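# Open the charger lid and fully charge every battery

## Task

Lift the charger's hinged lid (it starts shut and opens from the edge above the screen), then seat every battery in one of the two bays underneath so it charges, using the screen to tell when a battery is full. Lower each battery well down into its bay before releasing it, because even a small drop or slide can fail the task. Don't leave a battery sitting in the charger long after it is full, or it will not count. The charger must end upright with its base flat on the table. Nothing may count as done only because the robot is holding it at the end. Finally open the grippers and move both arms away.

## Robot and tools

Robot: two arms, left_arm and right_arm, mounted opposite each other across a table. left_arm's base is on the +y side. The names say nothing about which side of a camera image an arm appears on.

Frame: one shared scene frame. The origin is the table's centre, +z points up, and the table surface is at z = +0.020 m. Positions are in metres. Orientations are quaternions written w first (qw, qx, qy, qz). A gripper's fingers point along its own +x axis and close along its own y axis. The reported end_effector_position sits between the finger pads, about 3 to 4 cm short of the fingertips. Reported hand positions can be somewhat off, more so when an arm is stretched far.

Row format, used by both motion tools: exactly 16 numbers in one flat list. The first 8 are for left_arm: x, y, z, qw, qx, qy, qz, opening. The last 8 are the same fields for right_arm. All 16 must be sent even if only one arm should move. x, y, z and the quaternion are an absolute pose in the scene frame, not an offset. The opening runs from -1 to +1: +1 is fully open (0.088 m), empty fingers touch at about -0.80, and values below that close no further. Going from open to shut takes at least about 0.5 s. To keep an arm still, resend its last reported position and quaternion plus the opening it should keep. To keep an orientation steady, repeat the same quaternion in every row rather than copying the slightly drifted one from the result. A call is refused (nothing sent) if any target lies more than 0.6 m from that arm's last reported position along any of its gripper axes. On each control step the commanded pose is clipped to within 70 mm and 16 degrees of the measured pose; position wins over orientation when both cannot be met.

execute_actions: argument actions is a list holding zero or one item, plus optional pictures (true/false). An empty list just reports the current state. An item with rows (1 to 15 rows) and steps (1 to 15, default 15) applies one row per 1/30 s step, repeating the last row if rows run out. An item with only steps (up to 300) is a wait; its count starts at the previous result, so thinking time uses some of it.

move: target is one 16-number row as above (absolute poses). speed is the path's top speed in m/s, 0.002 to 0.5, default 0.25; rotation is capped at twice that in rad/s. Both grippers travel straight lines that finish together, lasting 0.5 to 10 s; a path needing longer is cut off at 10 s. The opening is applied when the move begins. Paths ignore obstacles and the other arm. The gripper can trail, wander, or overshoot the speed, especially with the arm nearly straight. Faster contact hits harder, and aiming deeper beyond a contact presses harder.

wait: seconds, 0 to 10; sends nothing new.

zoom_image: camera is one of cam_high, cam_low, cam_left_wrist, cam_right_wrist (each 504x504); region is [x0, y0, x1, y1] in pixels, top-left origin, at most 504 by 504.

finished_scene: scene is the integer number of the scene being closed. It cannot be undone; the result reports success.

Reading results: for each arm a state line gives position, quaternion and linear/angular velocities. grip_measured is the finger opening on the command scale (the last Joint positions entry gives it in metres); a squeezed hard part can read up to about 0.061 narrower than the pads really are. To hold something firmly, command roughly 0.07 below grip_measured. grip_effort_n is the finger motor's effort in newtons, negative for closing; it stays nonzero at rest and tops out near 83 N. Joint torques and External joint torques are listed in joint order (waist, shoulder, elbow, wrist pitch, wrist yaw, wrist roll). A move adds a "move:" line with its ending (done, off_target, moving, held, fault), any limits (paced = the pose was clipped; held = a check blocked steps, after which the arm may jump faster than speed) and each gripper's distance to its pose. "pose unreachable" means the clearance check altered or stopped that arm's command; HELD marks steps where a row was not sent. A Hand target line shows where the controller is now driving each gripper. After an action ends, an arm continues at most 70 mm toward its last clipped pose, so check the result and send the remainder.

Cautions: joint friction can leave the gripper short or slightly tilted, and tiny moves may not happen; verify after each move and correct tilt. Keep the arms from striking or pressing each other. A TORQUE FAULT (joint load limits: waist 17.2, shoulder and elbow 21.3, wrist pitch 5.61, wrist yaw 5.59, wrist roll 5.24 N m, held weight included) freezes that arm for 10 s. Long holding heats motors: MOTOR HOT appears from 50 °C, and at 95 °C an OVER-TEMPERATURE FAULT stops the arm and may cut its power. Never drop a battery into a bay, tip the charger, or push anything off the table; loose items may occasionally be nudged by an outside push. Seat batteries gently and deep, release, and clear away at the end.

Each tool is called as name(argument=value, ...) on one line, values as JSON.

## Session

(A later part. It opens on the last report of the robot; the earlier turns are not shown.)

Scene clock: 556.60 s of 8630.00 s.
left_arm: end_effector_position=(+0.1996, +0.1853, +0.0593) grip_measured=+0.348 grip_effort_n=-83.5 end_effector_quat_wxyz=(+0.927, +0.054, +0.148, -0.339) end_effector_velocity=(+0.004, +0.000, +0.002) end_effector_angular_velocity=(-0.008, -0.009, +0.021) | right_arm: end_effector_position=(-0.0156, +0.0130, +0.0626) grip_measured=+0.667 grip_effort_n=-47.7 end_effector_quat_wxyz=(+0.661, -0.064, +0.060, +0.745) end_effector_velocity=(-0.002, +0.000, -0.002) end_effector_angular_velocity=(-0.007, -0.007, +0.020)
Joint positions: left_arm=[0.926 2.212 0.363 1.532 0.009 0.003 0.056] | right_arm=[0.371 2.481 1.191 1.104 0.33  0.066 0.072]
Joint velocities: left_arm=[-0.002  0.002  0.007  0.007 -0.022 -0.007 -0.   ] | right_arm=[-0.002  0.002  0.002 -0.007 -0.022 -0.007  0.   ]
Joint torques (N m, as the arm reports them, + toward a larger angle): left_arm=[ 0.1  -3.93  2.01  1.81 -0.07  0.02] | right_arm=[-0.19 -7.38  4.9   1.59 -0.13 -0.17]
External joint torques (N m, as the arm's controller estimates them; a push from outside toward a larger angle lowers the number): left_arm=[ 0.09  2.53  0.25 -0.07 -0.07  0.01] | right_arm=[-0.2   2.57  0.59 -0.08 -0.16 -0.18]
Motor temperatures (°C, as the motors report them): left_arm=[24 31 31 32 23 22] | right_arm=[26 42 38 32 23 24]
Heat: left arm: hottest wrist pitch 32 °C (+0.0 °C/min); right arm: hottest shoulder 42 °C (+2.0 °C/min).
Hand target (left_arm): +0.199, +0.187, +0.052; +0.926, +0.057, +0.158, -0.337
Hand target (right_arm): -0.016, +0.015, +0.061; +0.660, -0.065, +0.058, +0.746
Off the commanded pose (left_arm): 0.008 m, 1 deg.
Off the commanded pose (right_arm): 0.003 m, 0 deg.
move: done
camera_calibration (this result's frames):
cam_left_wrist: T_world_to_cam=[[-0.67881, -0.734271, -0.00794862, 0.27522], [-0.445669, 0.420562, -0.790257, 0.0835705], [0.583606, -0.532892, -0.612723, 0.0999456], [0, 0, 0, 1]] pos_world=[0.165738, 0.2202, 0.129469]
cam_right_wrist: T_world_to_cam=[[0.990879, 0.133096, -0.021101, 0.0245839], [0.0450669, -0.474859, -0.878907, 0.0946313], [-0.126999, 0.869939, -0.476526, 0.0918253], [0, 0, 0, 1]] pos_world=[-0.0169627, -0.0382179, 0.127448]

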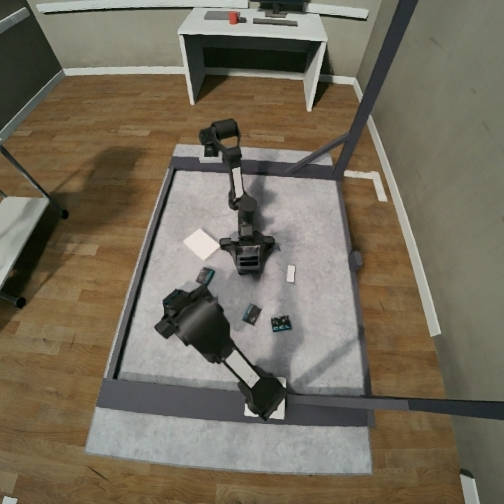

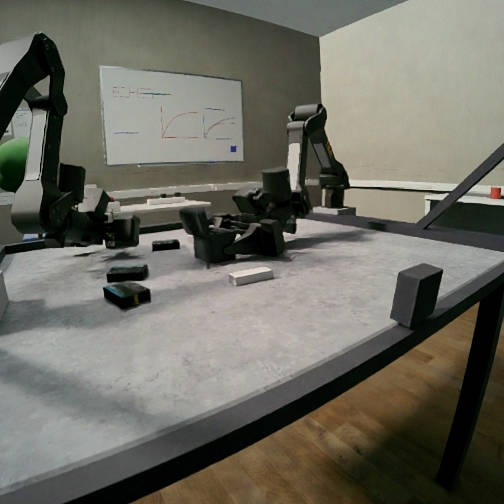

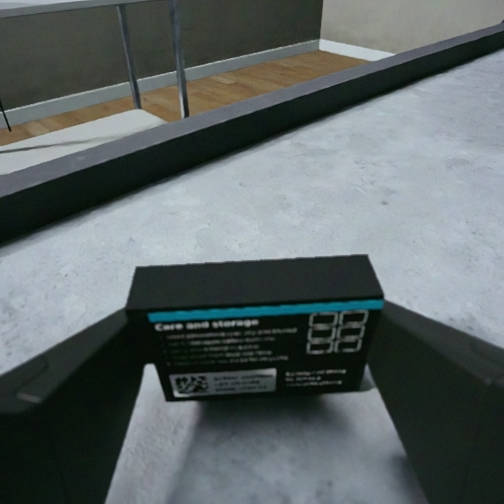

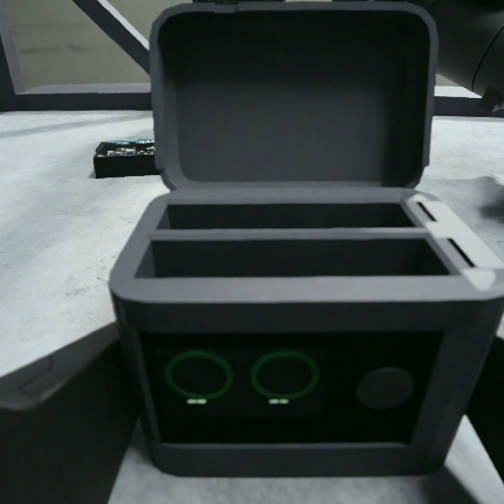

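move(target=[0.1995,0.1855,0.058,0.9264,0.0573,0.1575,-0.3372,0.7, -0.016,0.015,0.061,0.66,-0.0653,0.0578,0.746,0.66], speed=0.01)

move(target=[0.195,0.19,0.12,0.9,0.1,0.27,-0.328,0.7, -0.016,0.015,0.061,0.66,-0.0653,0.0578,0.746,0.66], speed=0.1)

move(target=[0.2165,0.171,0.115,0.7456,0.2082,0.5721,-0.2713,0.7, -0.016,0.015,0.061,0.66,-0.0653,0.0578,0.746,0.66], speed=0.3)

Scene clock: 574.13 s of 8630.00 s.
left_arm: end_effector_position=(+0.1989, +0.1863, +0.0557) grip_measured=+0.697 grip_effort_n=14.2 end_effector_quat_wxyz=(+0.926, +0.058, +0.160, -0.338) end_effector_velocity=(-0.002, +0.001, -0.004) end_effector_angular_velocity=(+0.011, +0.020, +0.007) | right_arm: end_effector_position=(-0.0156, +0.0130, +0.0626) grip_measured=+0.667 grip_effort_n=-47.7 end_effector_quat_wxyz=(+0.661, -0.064, +0.060, +0.745) end_effector_velocity=(+0.003, +0.000, -0.001) end_effector_angular_velocity=(+0.005, -0.022, -0.006)
Joint positions: left_arm=[0.926 2.2   0.364 1.495 0.007 0.003 0.073] | right_arm=[0.371 2.481 1.191 1.104 0.33  0.066 0.072]
Joint velocities: left_arm=[-0.002 -0.002 -0.002 -0.022 -0.007 -0.007  0.   ] | right_arm=[-0.002  0.002 -0.002  0.007  0.007 -0.022 -0.   ]
Joint torques (N m, as the arm reports them, + toward a larger angle): left_arm=[-0.22 -6.43  2.1   1.92 -0.08 -0.01] | right_arm=[-0.22 -7.42  4.97  1.6  -0.13 -0.18]
External joint torques (N m, as the arm's controller estimates them; a push from outside toward a larger angle lowers the number): left_arm=[-0.22 -0.06  0.35  0.08 -0.08 -0.01] | right_arm=[-0.21  2.5   0.7  -0.08 -0.17 -0.19]
Motor temperatures (°C, as the motors report them): left_arm=[24 30 30 33 23 22] | right_arm=[26 44 37 33 23 24]
Heat: left arm: hottest wrist pitch 33 °C (+1.0 °C/min); right arm: hottest shoulder 44 °C (+3.0 °C/min).
Hand target (left_arm): +0.200, +0.185, +0.058; +0.926, +0.057, +0.157, -0.337
Hand target (right_arm): -0.016, +0.015, +0.061; +0.660, -0.065, +0.058, +0.746
Off the commanded pose (left_arm): 0.002 m, 0 deg.
Off the commanded pose (right_arm): 0.003 m, 0 deg.
move: done
camera_calibration (this result's frames):
cam_left_wrist: T_world_to_cam=[[-0.67763, -0.735368, -0.00720054, 0.275344], [-0.461528, 0.432873, -0.774347, 0.0799985], [0.572547, -0.521397, -0.632721, 0.0998444], [0, 0, 0, 1]] pos_world=[0.166337, 0.219909, 0.127103]
cam_right_wrist: T_world_to_cam=[[0.990879, 0.133096, -0.021101, 0.0245839], [0.0450669, -0.474859, -0.878907, 0.0946313], [-0.126999, 0.869939, -0.476526, 0.0918253], [0, 0, 0, 1]] pos_world=[-0.0169627, -0.0382179, 0.127448]

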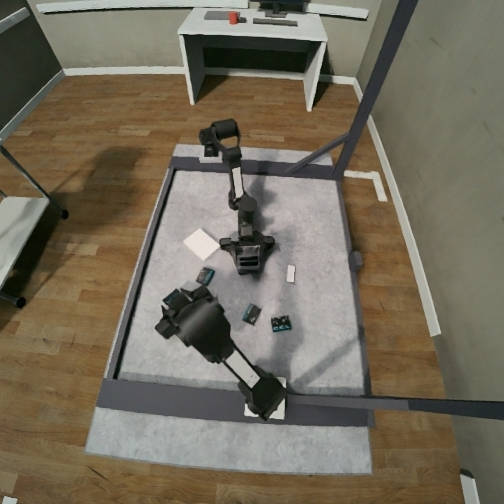

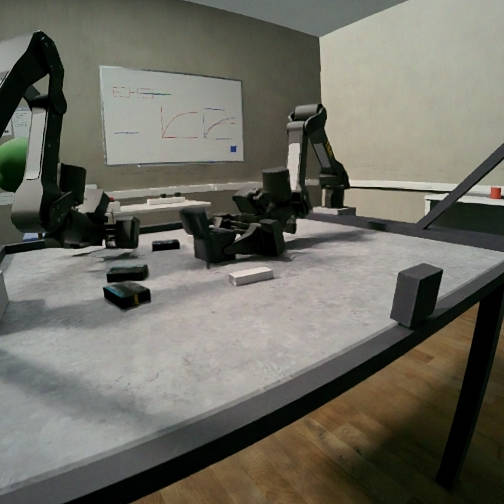

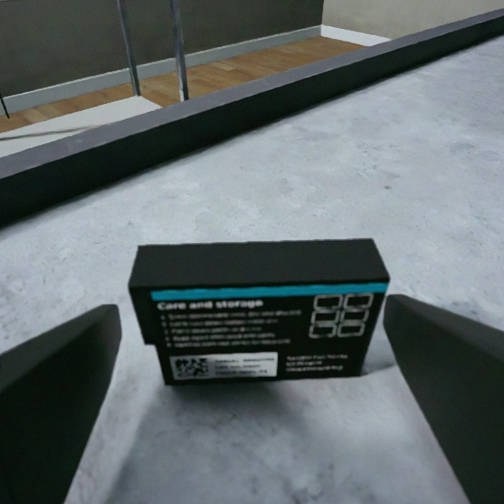

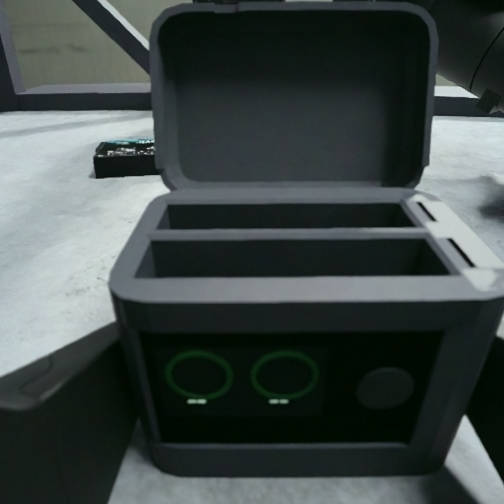

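Scene clock: 575.83 s of 8630.00 s.
left_arm: end_effector_position=(+0.1928, +0.1914, +0.1165) grip_measured=+0.697 grip_effort_n=13.7 end_effector_quat_wxyz=(+0.898, +0.099, +0.275, -0.328) end_effector_velocity=(+0.000, +0.003, -0.002) end_effector_angular_velocity=(+0.019, +0.013, +0.020) | right_arm: end_effector_position=(-0.0156, +0.0130, +0.0626) grip_measured=+0.667 grip_effort_n=-47.2 end_effector_quat_wxyz=(+0.661, -0.064, +0.060, +0.745) end_effector_velocity=(+0.003, -0.002, -0.005) end_effector_angular_velocity=(-0.012, -0.030, -0.006)
Joint positions: left_arm=[0.926 1.584 0.472 0.519 0.007 0.003 0.073] | right_arm=[0.371 2.481 1.191 1.104 0.33  0.066 0.072]
Joint velocities: left_arm=[-0.002 -0.007  0.007 -0.037 -0.022 -0.007 -0.   ] | right_arm=[-0.002  0.002 -0.007 -0.007  0.007 -0.022 -0.   ]
Joint torques (N m, as the arm reports them, + toward a larger angle): left_arm=[ 0.1  -5.45  7.02  1.77 -0.12  0.17] | right_arm=[-0.17 -7.37  4.94  1.59 -0.12 -0.19]
External joint torques (N m, as the arm's controller estimates them; a push from outside toward a larger angle lowers the number): left_arm=[ 0.12 -0.03  1.68  0.07 -0.12  0.16] | right_arm=[-0.22  2.35  0.79 -0.04 -0.16 -0.19]
Motor temperatures (°C, as the motors report them): left_arm=[24 30 30 33 23 22] | right_arm=[26 45 37 33 23 24]
Heat: left arm: hottest wrist pitch 33 °C (+1.0 °C/min); right arm: hottest shoulder 45 °C (+4.0 °C/min).
Hand target (left_arm): +0.194, +0.191, +0.121; +0.900, +0.100, +0.270, -0.328
Hand target (right_arm): -0.016, +0.015, +0.061; +0.660, -0.065, +0.058, +0.746
Off the commanded pose (left_arm): 0.004 m, 1 deg.
Off the commanded pose (right_arm): 0.003 m, 0 deg.
move: done
camera_calibration (this result's frames):
cam_left_wrist: T_world_to_cam=[[-0.677737, -0.735279, 0.00609094, 0.273816], [-0.594554, 0.543114, -0.592902, 0.105422], [0.43264, -0.405453, -0.805252, 0.16939], [0, 0, 0, 1]] pos_world=[0.17497, 0.212754, 0.197239]
cam_right_wrist: T_world_to_cam=[[0.990879, 0.133096, -0.021101, 0.0245839], [0.0450669, -0.474859, -0.878907, 0.0946313], [-0.126999, 0.869939, -0.476526, 0.0918253], [0, 0, 0, 1]] pos_world=[-0.0169627, -0.0382179, 0.127448]

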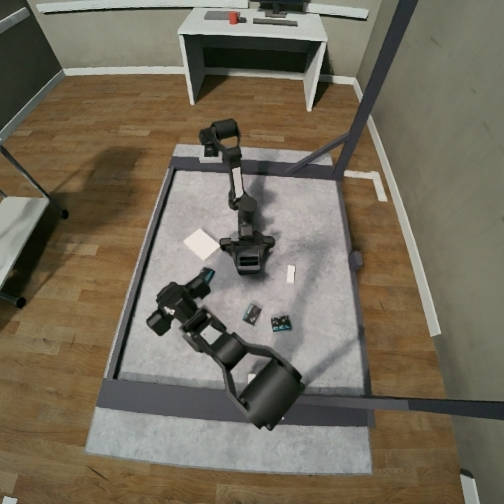

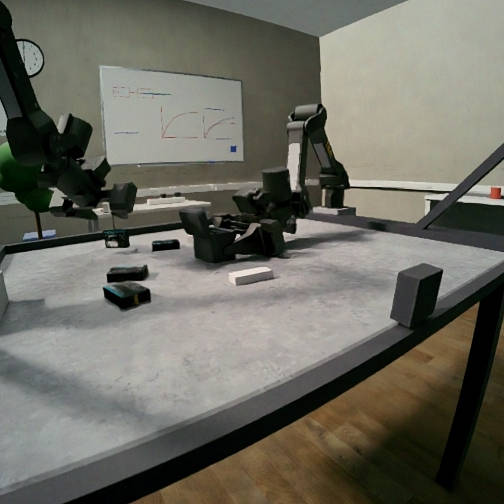

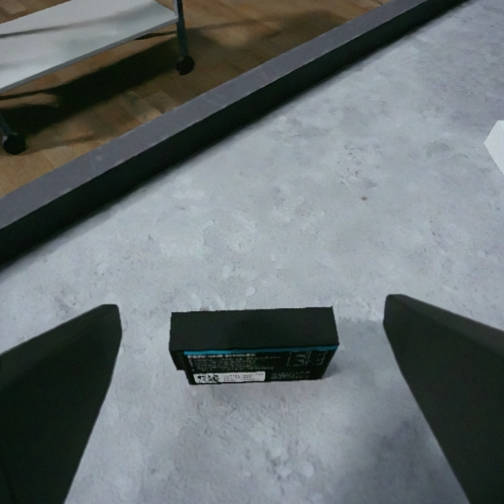

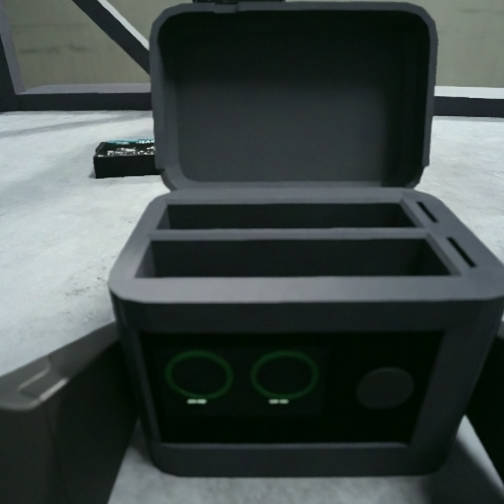

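Scene clock: 577.60 s of 8630.00 s.
left_arm: end_effector_position=(+0.2162, +0.1724, +0.1203) grip_measured=+0.697 grip_effort_n=14.2 end_effector_quat_wxyz=(+0.750, +0.204, +0.567, -0.273) end_effector_velocity=(-0.004, -0.002, -0.000) end_effector_angular_velocity=(+0.004, +0.019, -0.002) | right_arm: end_effector_position=(-0.0156, +0.0130, +0.0626) grip_measured=+0.667 grip_effort_n=-47.2 end_effector_quat_wxyz=(+0.661, -0.064, +0.060, +0.745) end_effector_velocity=(+0.001, -0.002, -0.006) end_effector_angular_velocity=(-0.026, -0.003, +0.003)
Joint positions: left_arm=[ 0.925  1.883  1.284 -0.695  0.004  0.003  0.073] | right_arm=[0.371 2.481 1.191 1.104 0.33  0.066 0.072]
Joint velocities: left_arm=[-0.007  0.007  0.012 -0.022  0.007 -0.007  0.   ] | right_arm=[-0.002 -0.002 -0.007 -0.022 -0.007  0.007 -0.   ]
Joint torques (N m, as the arm reports them, + toward a larger angle): left_arm=[-0.42 -6.06  7.81  0.79 -0.15 -0.03] | right_arm=[-0.15 -7.44  4.9   1.61 -0.14 -0.2 ]
External joint torques (N m, as the arm's controller estimates them; a push from outside toward a larger angle lowers the number): left_arm=[-0.36  2.37  1.78 -0.02 -0.16 -0.03] | right_arm=[-0.13  2.34  0.73 -0.03 -0.18 -0.2 ]
Motor temperatures (°C, as the motors report them): left_arm=[24 30 30 32 23 22] | right_arm=[26 45 37 33 23 24]
Heat: left arm: hottest wrist pitch 32 °C (+0.0 °C/min); right arm: hottest shoulder 45 °C (+4.0 °C/min).
Hand target (left_arm): +0.216, +0.172, +0.116; +0.746, +0.207, +0.572, -0.271
Hand target (right_arm): -0.016, +0.015, +0.061; +0.660, -0.065, +0.058, +0.746
Off the commanded pose (left_arm): 0.006 m, 1 deg.
Off the commanded pose (right_arm): 0.003 m, 0 deg.
move: done
camera_calibration (this result's frames):
cam_left_wrist: T_world_to_cam=[[-0.664879, -0.746098, 0.035695, 0.271211], [-0.743379, 0.665611, 0.0659547, 0.0637145], [-0.0729677, 0.017317, -0.997184, 0.214162], [0, 0, 0, 1]] pos_world=[0.243313, 0.156232, 0.199675]
cam_right_wrist: T_world_to_cam=[[0.990879, 0.133096, -0.021101, 0.0245839], [0.0450669, -0.474859, -0.878907, 0.0946313], [-0.126999, 0.869939, -0.476526, 0.0918253], [0, 0, 0, 1]] pos_world=[-0.0169627, -0.0382179, 0.127448]

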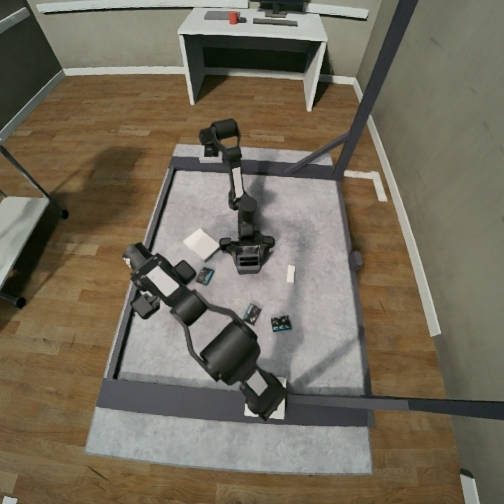

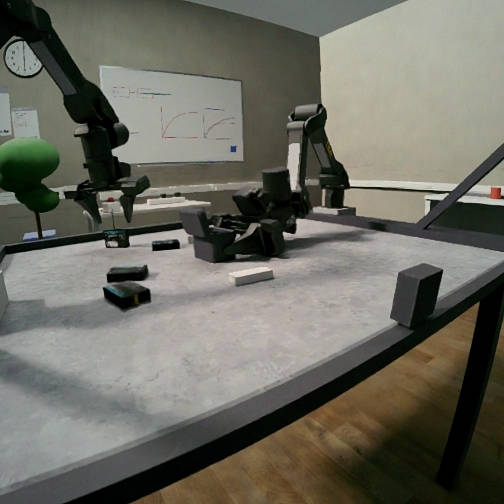

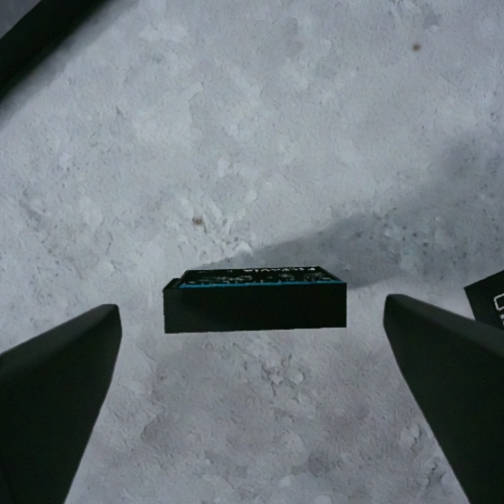

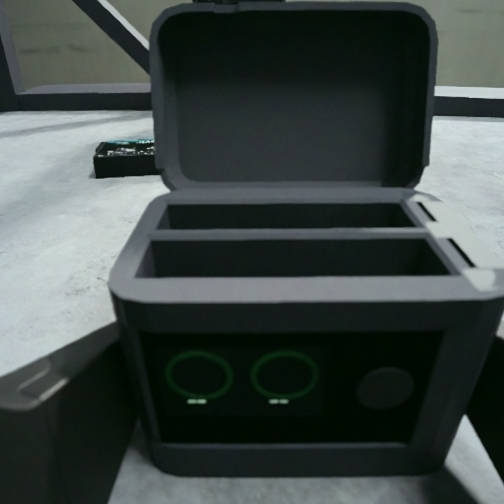

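move(target=[0.2116,0.173,0.088,0.7456,0.2082,0.5721,-0.2713,0.7, -0.016,0.015,0.061,0.66,-0.0653,0.0578,0.746,0.66], speed=0.05)

Scene clock: 593.77 s of 8630.00 s.
left_arm: end_effector_position=(+0.2151, +0.1710, +0.0967) grip_measured=+0.697 grip_effort_n=14.2 end_effector_quat_wxyz=(+0.751, +0.205, +0.564, -0.275) end_effector_velocity=(+0.001, -0.000, +0.001) end_effector_angular_velocity=(-0.001, -0.009, +0.007) | right_arm: end_effector_position=(-0.0156, +0.0130, +0.0626) grip_measured=+0.667 grip_effort_n=-47.7 end_effector_quat_wxyz=(+0.661, -0.064, +0.060, +0.745) end_effector_velocity=(-0.002, +0.000, -0.002) end_effector_angular_velocity=(-0.007, -0.007, +0.020)
Joint positions: left_arm=[ 0.92   1.913  1.222 -0.595  0.002  0.003  0.073] | right_arm=[0.371 2.481 1.191 1.104 0.33  0.066 0.072]
Joint velocities: left_arm=[-0.002 -0.002 -0.002  0.007 -0.007 -0.007 -0.   ] | right_arm=[-0.002  0.002  0.002 -0.007 -0.022 -0.007 -0.   ]
Joint torques (N m, as the arm reports them, + toward a larger angle): left_arm=[-0.34 -6.04  5.57  1.23 -0.13 -0.14] | right_arm=[-0.15 -7.48  4.94  1.6  -0.13 -0.19]
External joint torques (N m, as the arm's controller estimates them; a push from outside toward a larger angle lowers the number): left_arm=[-0.34  2.5  -0.3   0.4  -0.12 -0.14] | right_arm=[-0.22  2.47  0.64 -0.08 -0.17 -0.2 ]
Motor temperatures (°C, as the motors report them): left_arm=[24 31 32 31 23 22] | right_arm=[26 46 36 33 23 24]
Heat: left arm: hottest elbow 32 °C (-1.0 °C/min); right arm: hottest shoulder 46 °C (+6.0 °C/min).
Hand target (left_arm): +0.212, +0.173, +0.088; +0.745, +0.208, +0.572, -0.271
Hand target (right_arm): -0.016, +0.015, +0.061; +0.660, -0.065, +0.058, +0.746
Off the commanded pose (left_arm): 0.010 m, 1 deg.
Off the commanded pose (right_arm): 0.003 m, 0 deg.
move: off_target (left_arm)
camera_calibration (this result's frames):
cam_left_wrist: T_world_to_cam=[[-0.668493, -0.742942, 0.0339605, 0.270724], [-0.740774, 0.669211, 0.0584004, 0.0649023], [-0.0661149, 0.0138833, -0.997715, 0.189723], [0, 0, 0, 1]] pos_world=[0.241598, 0.155065, 0.176306]
cam_right_wrist: T_world_to_cam=[[0.990879, 0.133096, -0.021101, 0.0245839], [0.0450669, -0.474859, -0.878907, 0.0946313], [-0.126999, 0.869939, -0.476526, 0.0918253], [0, 0, 0, 1]] pos_world=[-0.0169627, -0.0382179, 0.127448]

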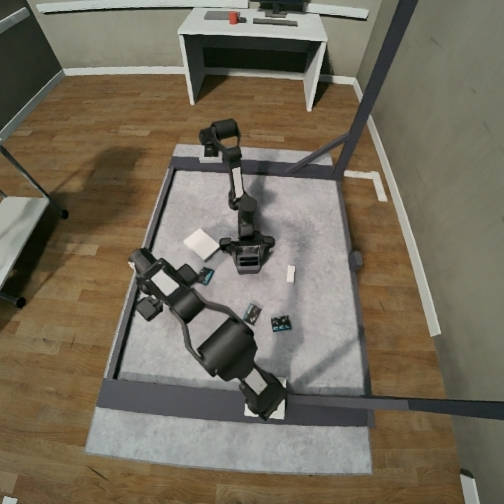

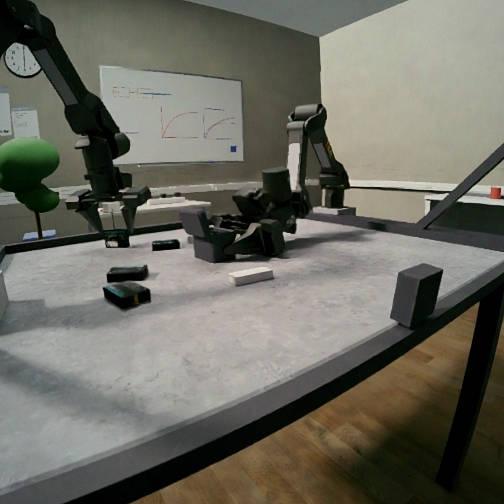

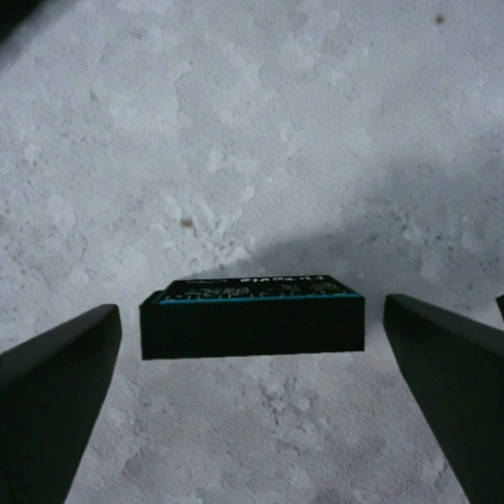

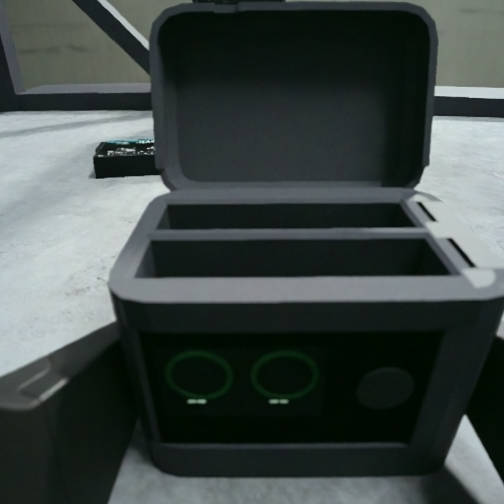

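move(target=[0.2116,0.173,0.085,0.7456,0.2082,0.5721,-0.2713,0.7, -0.016,0.015,0.061,0.66,-0.0653,0.0578,0.746,0.66], speed=0.02)

Scene clock: 604.87 s of 8630.00 s.
left_arm: end_effector_position=(+0.2150, +0.1710, +0.0937) grip_measured=+0.697 grip_effort_n=14.2 end_effector_quat_wxyz=(+0.752, +0.205, +0.563, -0.275) end_effector_velocity=(-0.002, +0.001, -0.000) end_effector_angular_velocity=(+0.012, -0.000, -0.007) | right_arm: end_effector_position=(-0.0156, +0.0130, +0.0626) grip_measured=+0.667 grip_effort_n=-47.7 end_effector_quat_wxyz=(+0.661, -0.064, +0.060, +0.745) end_effector_velocity=(-0.000, +0.001, +0.004) end_effector_angular_velocity=(+0.011, -0.001, +0.006)
Joint positions: left_arm=[ 0.92   1.918  1.215 -0.583  0.002  0.003  0.073] | right_arm=[0.371 2.481 1.191 1.104 0.33  0.066 0.072]
Joint velocities: left_arm=[-0.002 -0.002 -0.002 -0.007 -0.007  0.007 -0.   ] | right_arm=[-0.002 -0.002  0.002  0.007 -0.007 -0.007 -0.   ]
Joint torques (N m, as the arm reports them, + toward a larger angle): left_arm=[-0.38 -6.02  5.53  1.19 -0.13 -0.14] | right_arm=[-0.14 -7.49  4.94  1.6  -0.12 -0.18]
External joint torques (N m, as the arm's controller estimates them; a push from outside toward a larger angle lowers the number): left_arm=[-0.39  2.55 -0.34  0.35 -0.12 -0.14] | right_arm=[-0.14  2.47  0.65 -0.09 -0.16 -0.19]
Motor temperatures (°C, as the motors report them): left_arm=[24 32 32 31 23 22] | right_arm=[26 47 36 33 23 24]
Heat: left arm: hottest shoulder 32 °C (+1.0 °C/min); right arm: hottest shoulder 47 °C (+7.0 °C/min).
Hand target (left_arm): +0.212, +0.173, +0.085; +0.745, +0.208, +0.572, -0.271
Hand target (right_arm): -0.016, +0.015, +0.061; +0.660, -0.065, +0.058, +0.746
Off the commanded pose (left_arm): 0.010 m, 1 deg.
Off the commanded pose (right_arm): 0.003 m, 0 deg.
move: off_target (left_arm)
camera_calibration (this result's frames):
cam_left_wrist: T_world_to_cam=[[-0.668715, -0.74276, 0.0335813, 0.270782], [-0.740621, 0.669413, 0.0580335, 0.0649519], [-0.0655847, 0.0139369, -0.99775, 0.18654], [0, 0, 0, 1]] pos_world=[0.241415, 0.155047, 0.173257]
cam_right_wrist: T_world_to_cam=[[0.990879, 0.133096, -0.021101, 0.0245839], [0.0450669, -0.474859, -0.878907, 0.0946313], [-0.126999, 0.869939, -0.476526, 0.0918253], [0, 0, 0, 1]] pos_world=[-0.0169627, -0.0382179, 0.127448]

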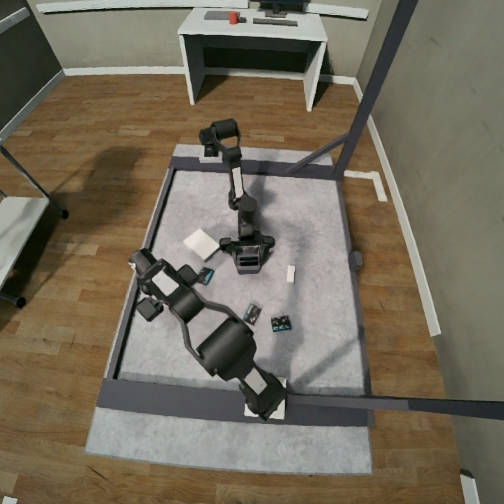

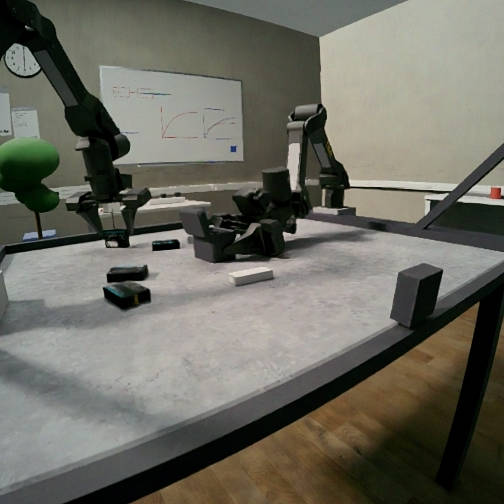

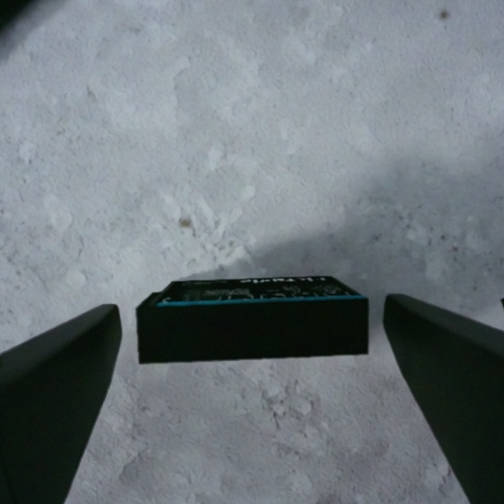

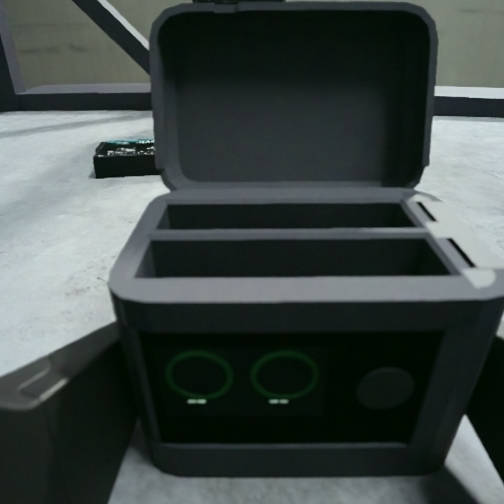

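move(target=[0.2116,0.173,0.085,0.7456,0.2082,0.5721,-0.2713,0.3, -0.016,0.015,0.061,0.66,-0.0653,0.0578,0.746,0.66], speed=0.02)

move(target=[0.2,0.16,0.14,0.7456,0.2082,0.5721,-0.2713,0.3, -0.016,0.015,0.061,0.66,-0.0653,0.0578,0.746,0.66], speed=0.1)

move(target=[0.08,0.045,0.165,0.5896,0.4073,0.4524,-0.5309,0.3, -0.016,0.015,0.061,0.66,-0.0653,0.0578,0.746,0.66], speed=0.2)

move(target=[-0.019,0.047,0.153,0.5896,0.4073,0.4524,-0.5309,0.3, -0.016,0.015,0.061,0.66,-0.0653,0.0578,0.746,0.66], speed=0.1)

Scene clock: 636.67 s of 8630.00 s.
left_arm: end_effector_position=(+0.2150, +0.1710, +0.0937) grip_measured=+0.342 grip_effort_n=-83.5 end_effector_quat_wxyz=(+0.752, +0.205, +0.563, -0.275) end_effector_velocity=(-0.004, +0.001, +0.000) end_effector_angular_velocity=(+0.012, +0.013, +0.016) | right_arm: end_effector_position=(-0.0156, +0.0130, +0.0626) grip_measured=+0.667 grip_effort_n=-47.2 end_effector_quat_wxyz=(+0.661, -0.064, +0.060, +0.745) end_effector_velocity=(+0.003, -0.001, +0.000) end_effector_angular_velocity=(-0.007, +0.003, -0.011)
Joint positions: left_arm=[ 0.92   1.918  1.215 -0.582  0.002  0.003  0.056] | right_arm=[0.371 2.481 1.191 1.104 0.33  0.066 0.072]
Joint velocities: left_arm=[-0.007 -0.002  0.002 -0.022 -0.007 -0.022 -0.   ] | right_arm=[-0.002 -0.007 -0.007 -0.007  0.007  0.007 -0.   ]
Joint torques (N m, as the arm reports them, + toward a larger angle): left_arm=[-0.32 -6.    5.42  1.15 -0.15 -0.15] | right_arm=[-0.21 -7.43  4.9   1.59 -0.13 -0.18]
External joint torques (N m, as the arm's controller estimates them; a push from outside toward a larger angle lowers the number): left_arm=[-0.27  2.54 -0.44  0.32 -0.14 -0.15] | right_arm=[-0.25  2.52  0.63 -0.08 -0.17 -0.19]
Motor temperatures (°C, as the motors report them): left_arm=[24 32 31 30 23 22] | right_arm=[26 49 36 33 23 24]
Heat: left arm: hottest shoulder 32 °C (+0.0 °C/min); right arm: hottest shoulder 49 °C (+4.0 °C/min).
Hand target (left_arm): +0.212, +0.173, +0.085; +0.746, +0.208, +0.572, -0.271
Hand target (right_arm): -0.016, +0.015, +0.061; +0.660, -0.065, +0.058, +0.746
Off the commanded pose (left_arm): 0.010 m, 1 deg.
Off the commanded pose (right_arm): 0.003 m, 0 deg.
move: off_target (left_arm)
camera_calibration (this result's frames):
cam_left_wrist: T_world_to_cam=[[-0.668725, -0.742752, 0.0335679, 0.270786], [-0.740637, 0.669427, 0.0576529, 0.0650671], [-0.065293, 0.0136923, -0.997772, 0.186549], [0, 0, 0, 1]] pos_world=[0.241453, 0.155015, 0.173293]
cam_right_wrist: T_world_to_cam=[[0.990879, 0.133096, -0.021101, 0.0245839], [0.0450669, -0.474859, -0.878907, 0.0946313], [-0.126999, 0.869939, -0.476526, 0.0918253], [0, 0, 0, 1]] pos_world=[-0.0169627, -0.0382179, 0.127448]

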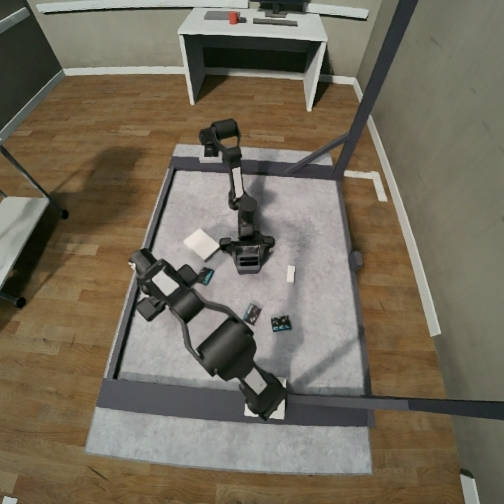

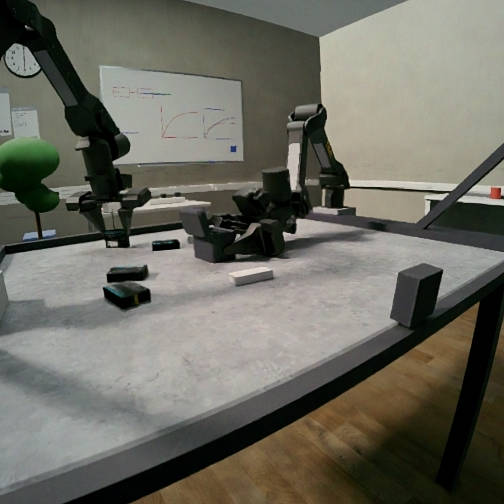

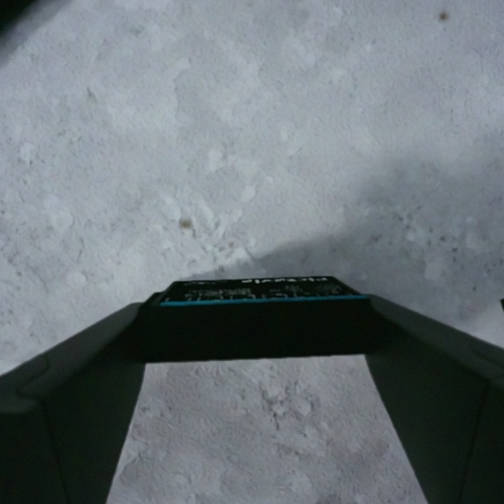

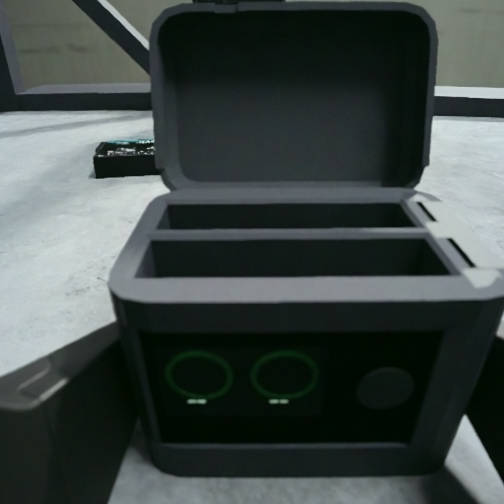

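Scene clock: 637.57 s of 8630.00 s.
left_arm: end_effector_position=(+0.1989, +0.1622, +0.1341) grip_measured=+0.342 grip_effort_n=-83.5 end_effector_quat_wxyz=(+0.741, +0.210, +0.577, -0.271) end_effector_velocity=(+0.001, -0.000, +0.003) end_effector_angular_velocity=(-0.001, -0.003, +0.021) | right_arm: end_effector_position=(-0.0156, +0.0130, +0.0626) grip_measured=+0.667 grip_effort_n=-47.7 end_effector_quat_wxyz=(+0.661, -0.064, +0.060, +0.745) end_effector_velocity=(+0.003, +0.000, -0.001) end_effector_angular_velocity=(-0.005, -0.012, -0.008)
Joint positions: left_arm=[ 0.871  1.863  1.322 -0.782 -0.01  -0.044  0.056] | right_arm=[0.371 2.481 1.191 1.104 0.33  0.066 0.072]
Joint velocities: left_arm=[-0.002 -0.002  0.007 -0.007 -0.007 -0.022  0.   ] | right_arm=[-0.002 -0.002 -0.002 -0.007  0.007 -0.007 -0.   ]
Joint torques (N m, as the arm reports them, + toward a larger angle): left_arm=[-0.41 -8.54  8.14  0.8  -0.18 -0.15] | right_arm=[-0.16 -7.42  4.93  1.61 -0.13 -0.18]
External joint torques (N m, as the arm's controller estimates them; a push from outside toward a larger angle lowers the number): left_arm=[-0.42 -0.08  1.9  -0.02 -0.15 -0.15] | right_arm=[-0.16  2.54  0.65 -0.07 -0.17 -0.19]
Motor temperatures (°C, as the motors report them): left_arm=[24 32 31 30 23 22] | right_arm=[26 49 36 33 23 24]
Heat: left arm: hottest shoulder 32 °C (+0.0 °C/min); right arm: hottest shoulder 49 °C (+4.0 °C/min).
Hand target (left_arm): +0.200, +0.160, +0.140; +0.746, +0.208, +0.572, -0.271
Hand target (right_arm): -0.016, +0.015, +0.061; +0.660, -0.065, +0.058, +0.746
Off the commanded pose (left_arm): 0.006 m, 1 deg.
Off the commanded pose (right_arm): 0.003 m, 0 deg.
move: done
camera_calibration (this result's frames):
cam_left_wrist: T_world_to_cam=[[-0.667732, -0.743601, 0.0345327, 0.251947], [-0.738509, 0.667558, 0.094713, 0.051541], [-0.0934812, 0.0377401, -0.994905, 0.227256], [0, 0, 0, 1]] pos_world=[0.227541, 0.144365, 0.212516]
cam_right_wrist: T_world_to_cam=[[0.990879, 0.133096, -0.021101, 0.0245839], [0.0450669, -0.474859, -0.878907, 0.0946313], [-0.126999, 0.869939, -0.476526, 0.0918253], [0, 0, 0, 1]] pos_world=[-0.0169627, -0.0382179, 0.127448]

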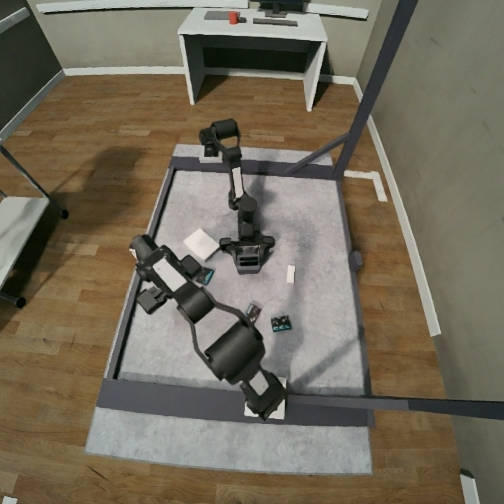

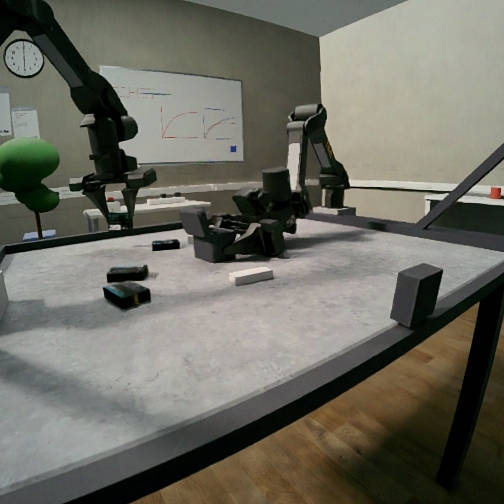

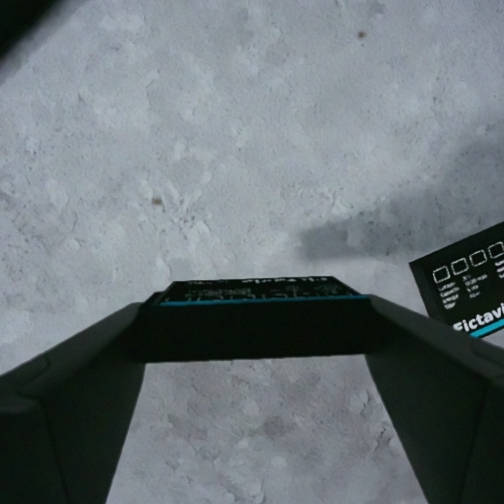

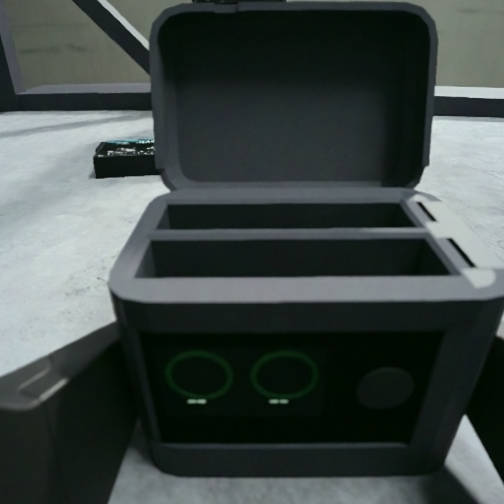

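Scene clock: 639.87 s of 8630.00 s.
left_arm: end_effector_position=(+0.0814, +0.0467, +0.1690) grip_measured=+0.342 grip_effort_n=-83.5 end_effector_quat_wxyz=(+0.595, +0.404, +0.451, -0.529) end_effector_velocity=(+0.002, -0.004, +0.001) end_effector_angular_velocity=(-0.007, -0.018, -0.022) | right_arm: end_effector_position=(-0.0156, +0.0130, +0.0626) grip_measured=+0.667 grip_effort_n=-47.7 end_effector_quat_wxyz=(+0.661, -0.064, +0.060, +0.745) end_effector_velocity=(+0.000, +0.000, +0.002) end_effector_angular_velocity=(-0.002, -0.007, +0.006)
Joint positions: left_arm=[ 0.5    1.921  1.538 -0.93   0.086  0.328  0.056] | right_arm=[0.371 2.481 1.191 1.104 0.33  0.066 0.072]
Joint velocities: left_arm=[-0.002  0.007  0.012  0.007 -0.007  0.022 -0.   ] | right_arm=[-0.002 -0.007 -0.002 -0.007 -0.007 -0.007  0.   ]
Joint torques (N m, as the arm reports them, + toward a larger angle): left_arm=[-0.23 -6.59  8.56  0.81  0.17  0.19] | right_arm=[-0.17 -7.45  4.9   1.59 -0.12 -0.18]
External joint torques (N m, as the arm's controller estimates them; a push from outside toward a larger angle lowers the number): left_arm=[-0.22  2.49  2.14 -0.02  0.1   0.18] | right_arm=[-0.19  2.64  0.53 -0.11 -0.15 -0.19]
Motor temperatures (°C, as the motors report them): left_arm=[24 33 32 30 23 22] | right_arm=[26 49 36 33 23 24]
Heat: left arm: hottest shoulder 33 °C (+1.0 °C/min); right arm: hottest shoulder 49 °C (+4.0 °C/min).
Hand target (left_arm): +0.081, +0.045, +0.165; +0.589, +0.407, +0.453, -0.531
Hand target (right_arm): -0.016, +0.015, +0.061; +0.660, -0.065, +0.058, +0.746
Off the commanded pose (left_arm): 0.005 m, 1 deg.
Off the commanded pose (right_arm): 0.003 m, 0 deg.
move: done
camera_calibration (this result's frames):
cam_left_wrist: T_world_to_cam=[[-0.996152, -0.0824295, 0.0297862, 0.0830643], [-0.0801193, 0.994193, 0.0718423, -0.0264052], [-0.0355351, 0.0691794, -0.996971, 0.249531], [0, 0, 0, 1]] pos_world=[0.0894962, 0.0158364, 0.248198]
cam_right_wrist: T_world_to_cam=[[0.990879, 0.133096, -0.021101, 0.0245839], [0.0450669, -0.474859, -0.878907, 0.0946313], [-0.126999, 0.869939, -0.476526, 0.0918253], [0, 0, 0, 1]] pos_world=[-0.0169627, -0.0382179, 0.127448]

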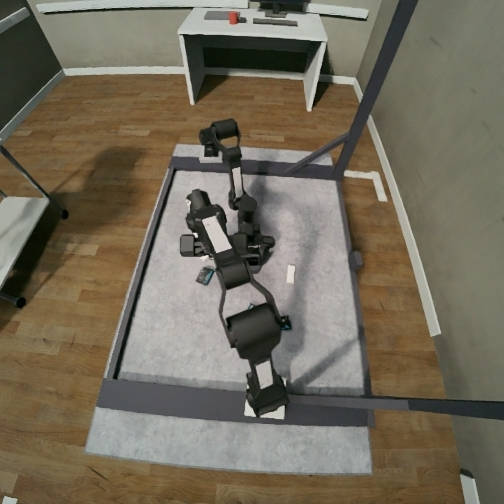

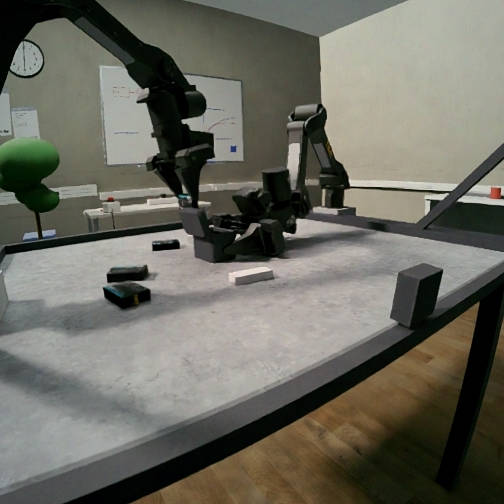

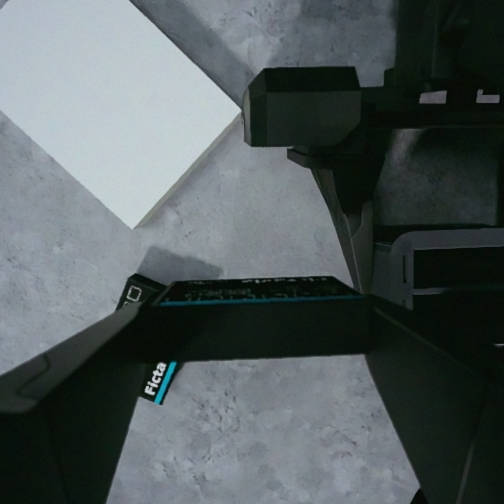

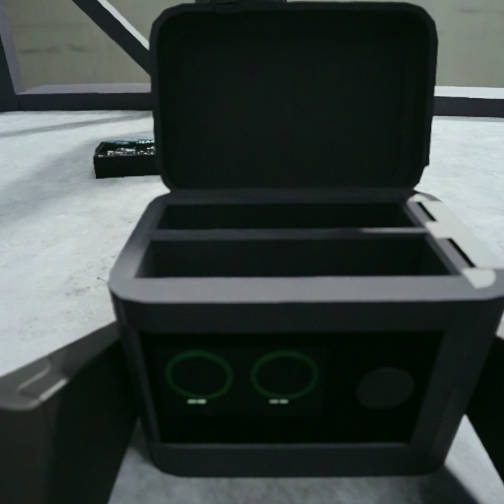

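Scene clock: 641.27 s of 8630.00 s.
left_arm: end_effector_position=(-0.0174, +0.0446, +0.1513) grip_measured=+0.342 grip_effort_n=-83.5 end_effector_quat_wxyz=(+0.587, +0.408, +0.454, -0.531) end_effector_velocity=(+0.002, +0.001, +0.001) end_effector_angular_velocity=(-0.006, -0.003, +0.026) | right_arm: end_effector_position=(-0.0156, +0.0130, +0.0626) grip_measured=+0.667 grip_effort_n=-47.7 end_effector_quat_wxyz=(+0.661, -0.064, +0.060, +0.745) end_effector_velocity=(+0.003, +0.000, -0.004) end_effector_angular_velocity=(-0.016, -0.044, +0.006)
Joint positions: left_arm=[ 0.242  1.832  1.35  -0.834  0.027  0.09   0.056] | right_arm=[0.371 2.481 1.191 1.104 0.33  0.066 0.072]
Joint velocities: left_arm=[ 0.002 -0.007 -0.007  0.007 -0.007 -0.022 -0.   ] | right_arm=[-0.007 -0.002 -0.002 -0.022 -0.007 -0.037 -0.   ]
Joint torques (N m, as the arm reports them, + toward a larger angle): left_arm=[-0.29 -8.59  5.9   1.18 -0.12 -0.13] | right_arm=[-0.17 -7.5   4.92  1.59 -0.13 -0.17]
External joint torques (N m, as the arm's controller estimates them; a push from outside toward a larger angle lowers the number): left_arm=[-0.33 -0.3  -0.37  0.38 -0.13 -0.13] | right_arm=[-0.09  2.33  0.71 -0.06 -0.18 -0.18]
Motor temperatures (°C, as the motors report them): left_arm=[24 33 32 30 23 22] | right_arm=[26 49 36 33 23 24]
Heat: left arm: hottest shoulder 33 °C (+1.0 °C/min); right arm: hottest shoulder 49 °C (+4.0 °C/min).
Hand target (left_arm): -0.019, +0.046, +0.153; +0.589, +0.407, +0.453, -0.531
Hand target (right_arm): -0.016, +0.015, +0.061; +0.660, -0.065, +0.058, +0.746
Off the commanded pose (left_arm): 0.003 m, 0 deg.
Off the commanded pose (right_arm): 0.003 m, 0 deg.
move: done
camera_calibration (this result's frames):
cam_left_wrist: T_world_to_cam=[[-0.996859, -0.0703639, 0.0363585, -0.0165667], [-0.0670482, 0.994077, 0.0855256, -0.0327308], [-0.042161, 0.0828192, -0.995672, 0.227588], [0, 0, 0, 1]] pos_world=[-0.0091138, 0.0125226, 0.230005]
cam_right_wrist: T_world_to_cam=[[0.990879, 0.133096, -0.021101, 0.0245839], [0.0450669, -0.474859, -0.878907, 0.0946313], [-0.126999, 0.869939, -0.476526, 0.0918253], [0, 0, 0, 1]] pos_world=[-0.0169627, -0.0382179, 0.127448]

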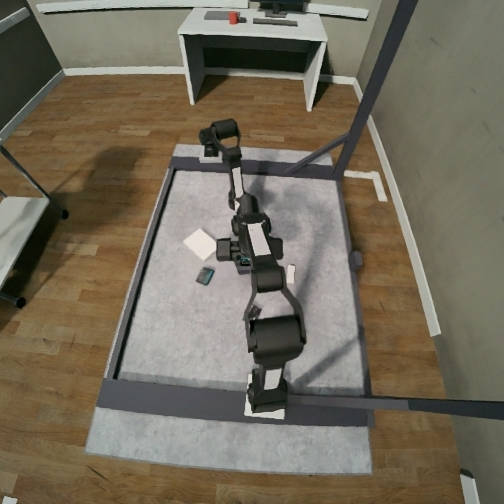

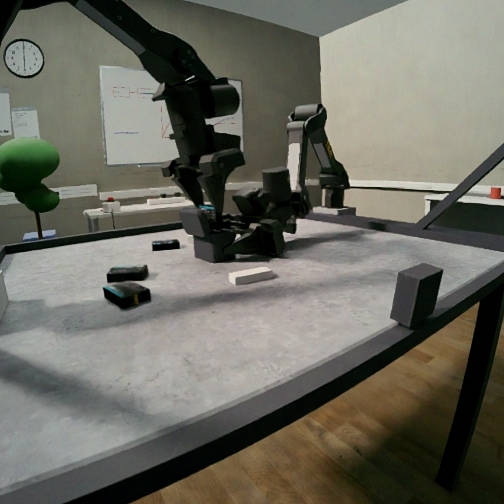

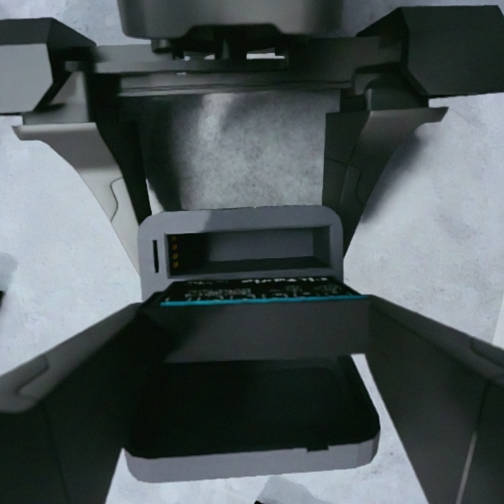

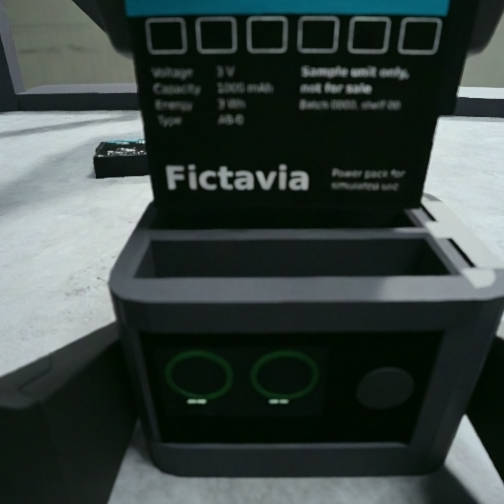

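zoom_image(camera="cam_left_wrist", region=[125, 195, 385, 325])

zoom_image(camera="cam_right_wrist", region=[100, 90, 504, 310])

Region (125, 195, 385, 325) of cam_left_wrist's 504x504 image, scaled by 1.938, with more detail than that image has.

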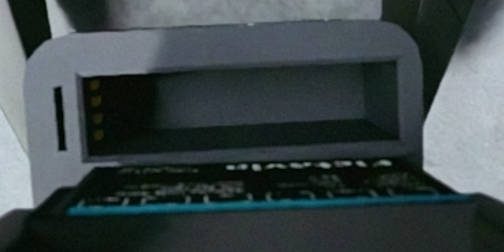

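Region (100, 90, 504, 310) of cam_right_wrist's 504x504 image, scaled by 1.248, with more detail than that image has; it fills the top 274 rows of this view, and the rest is white.

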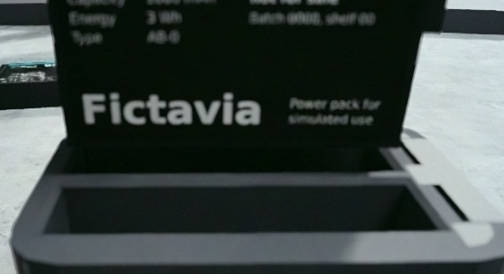

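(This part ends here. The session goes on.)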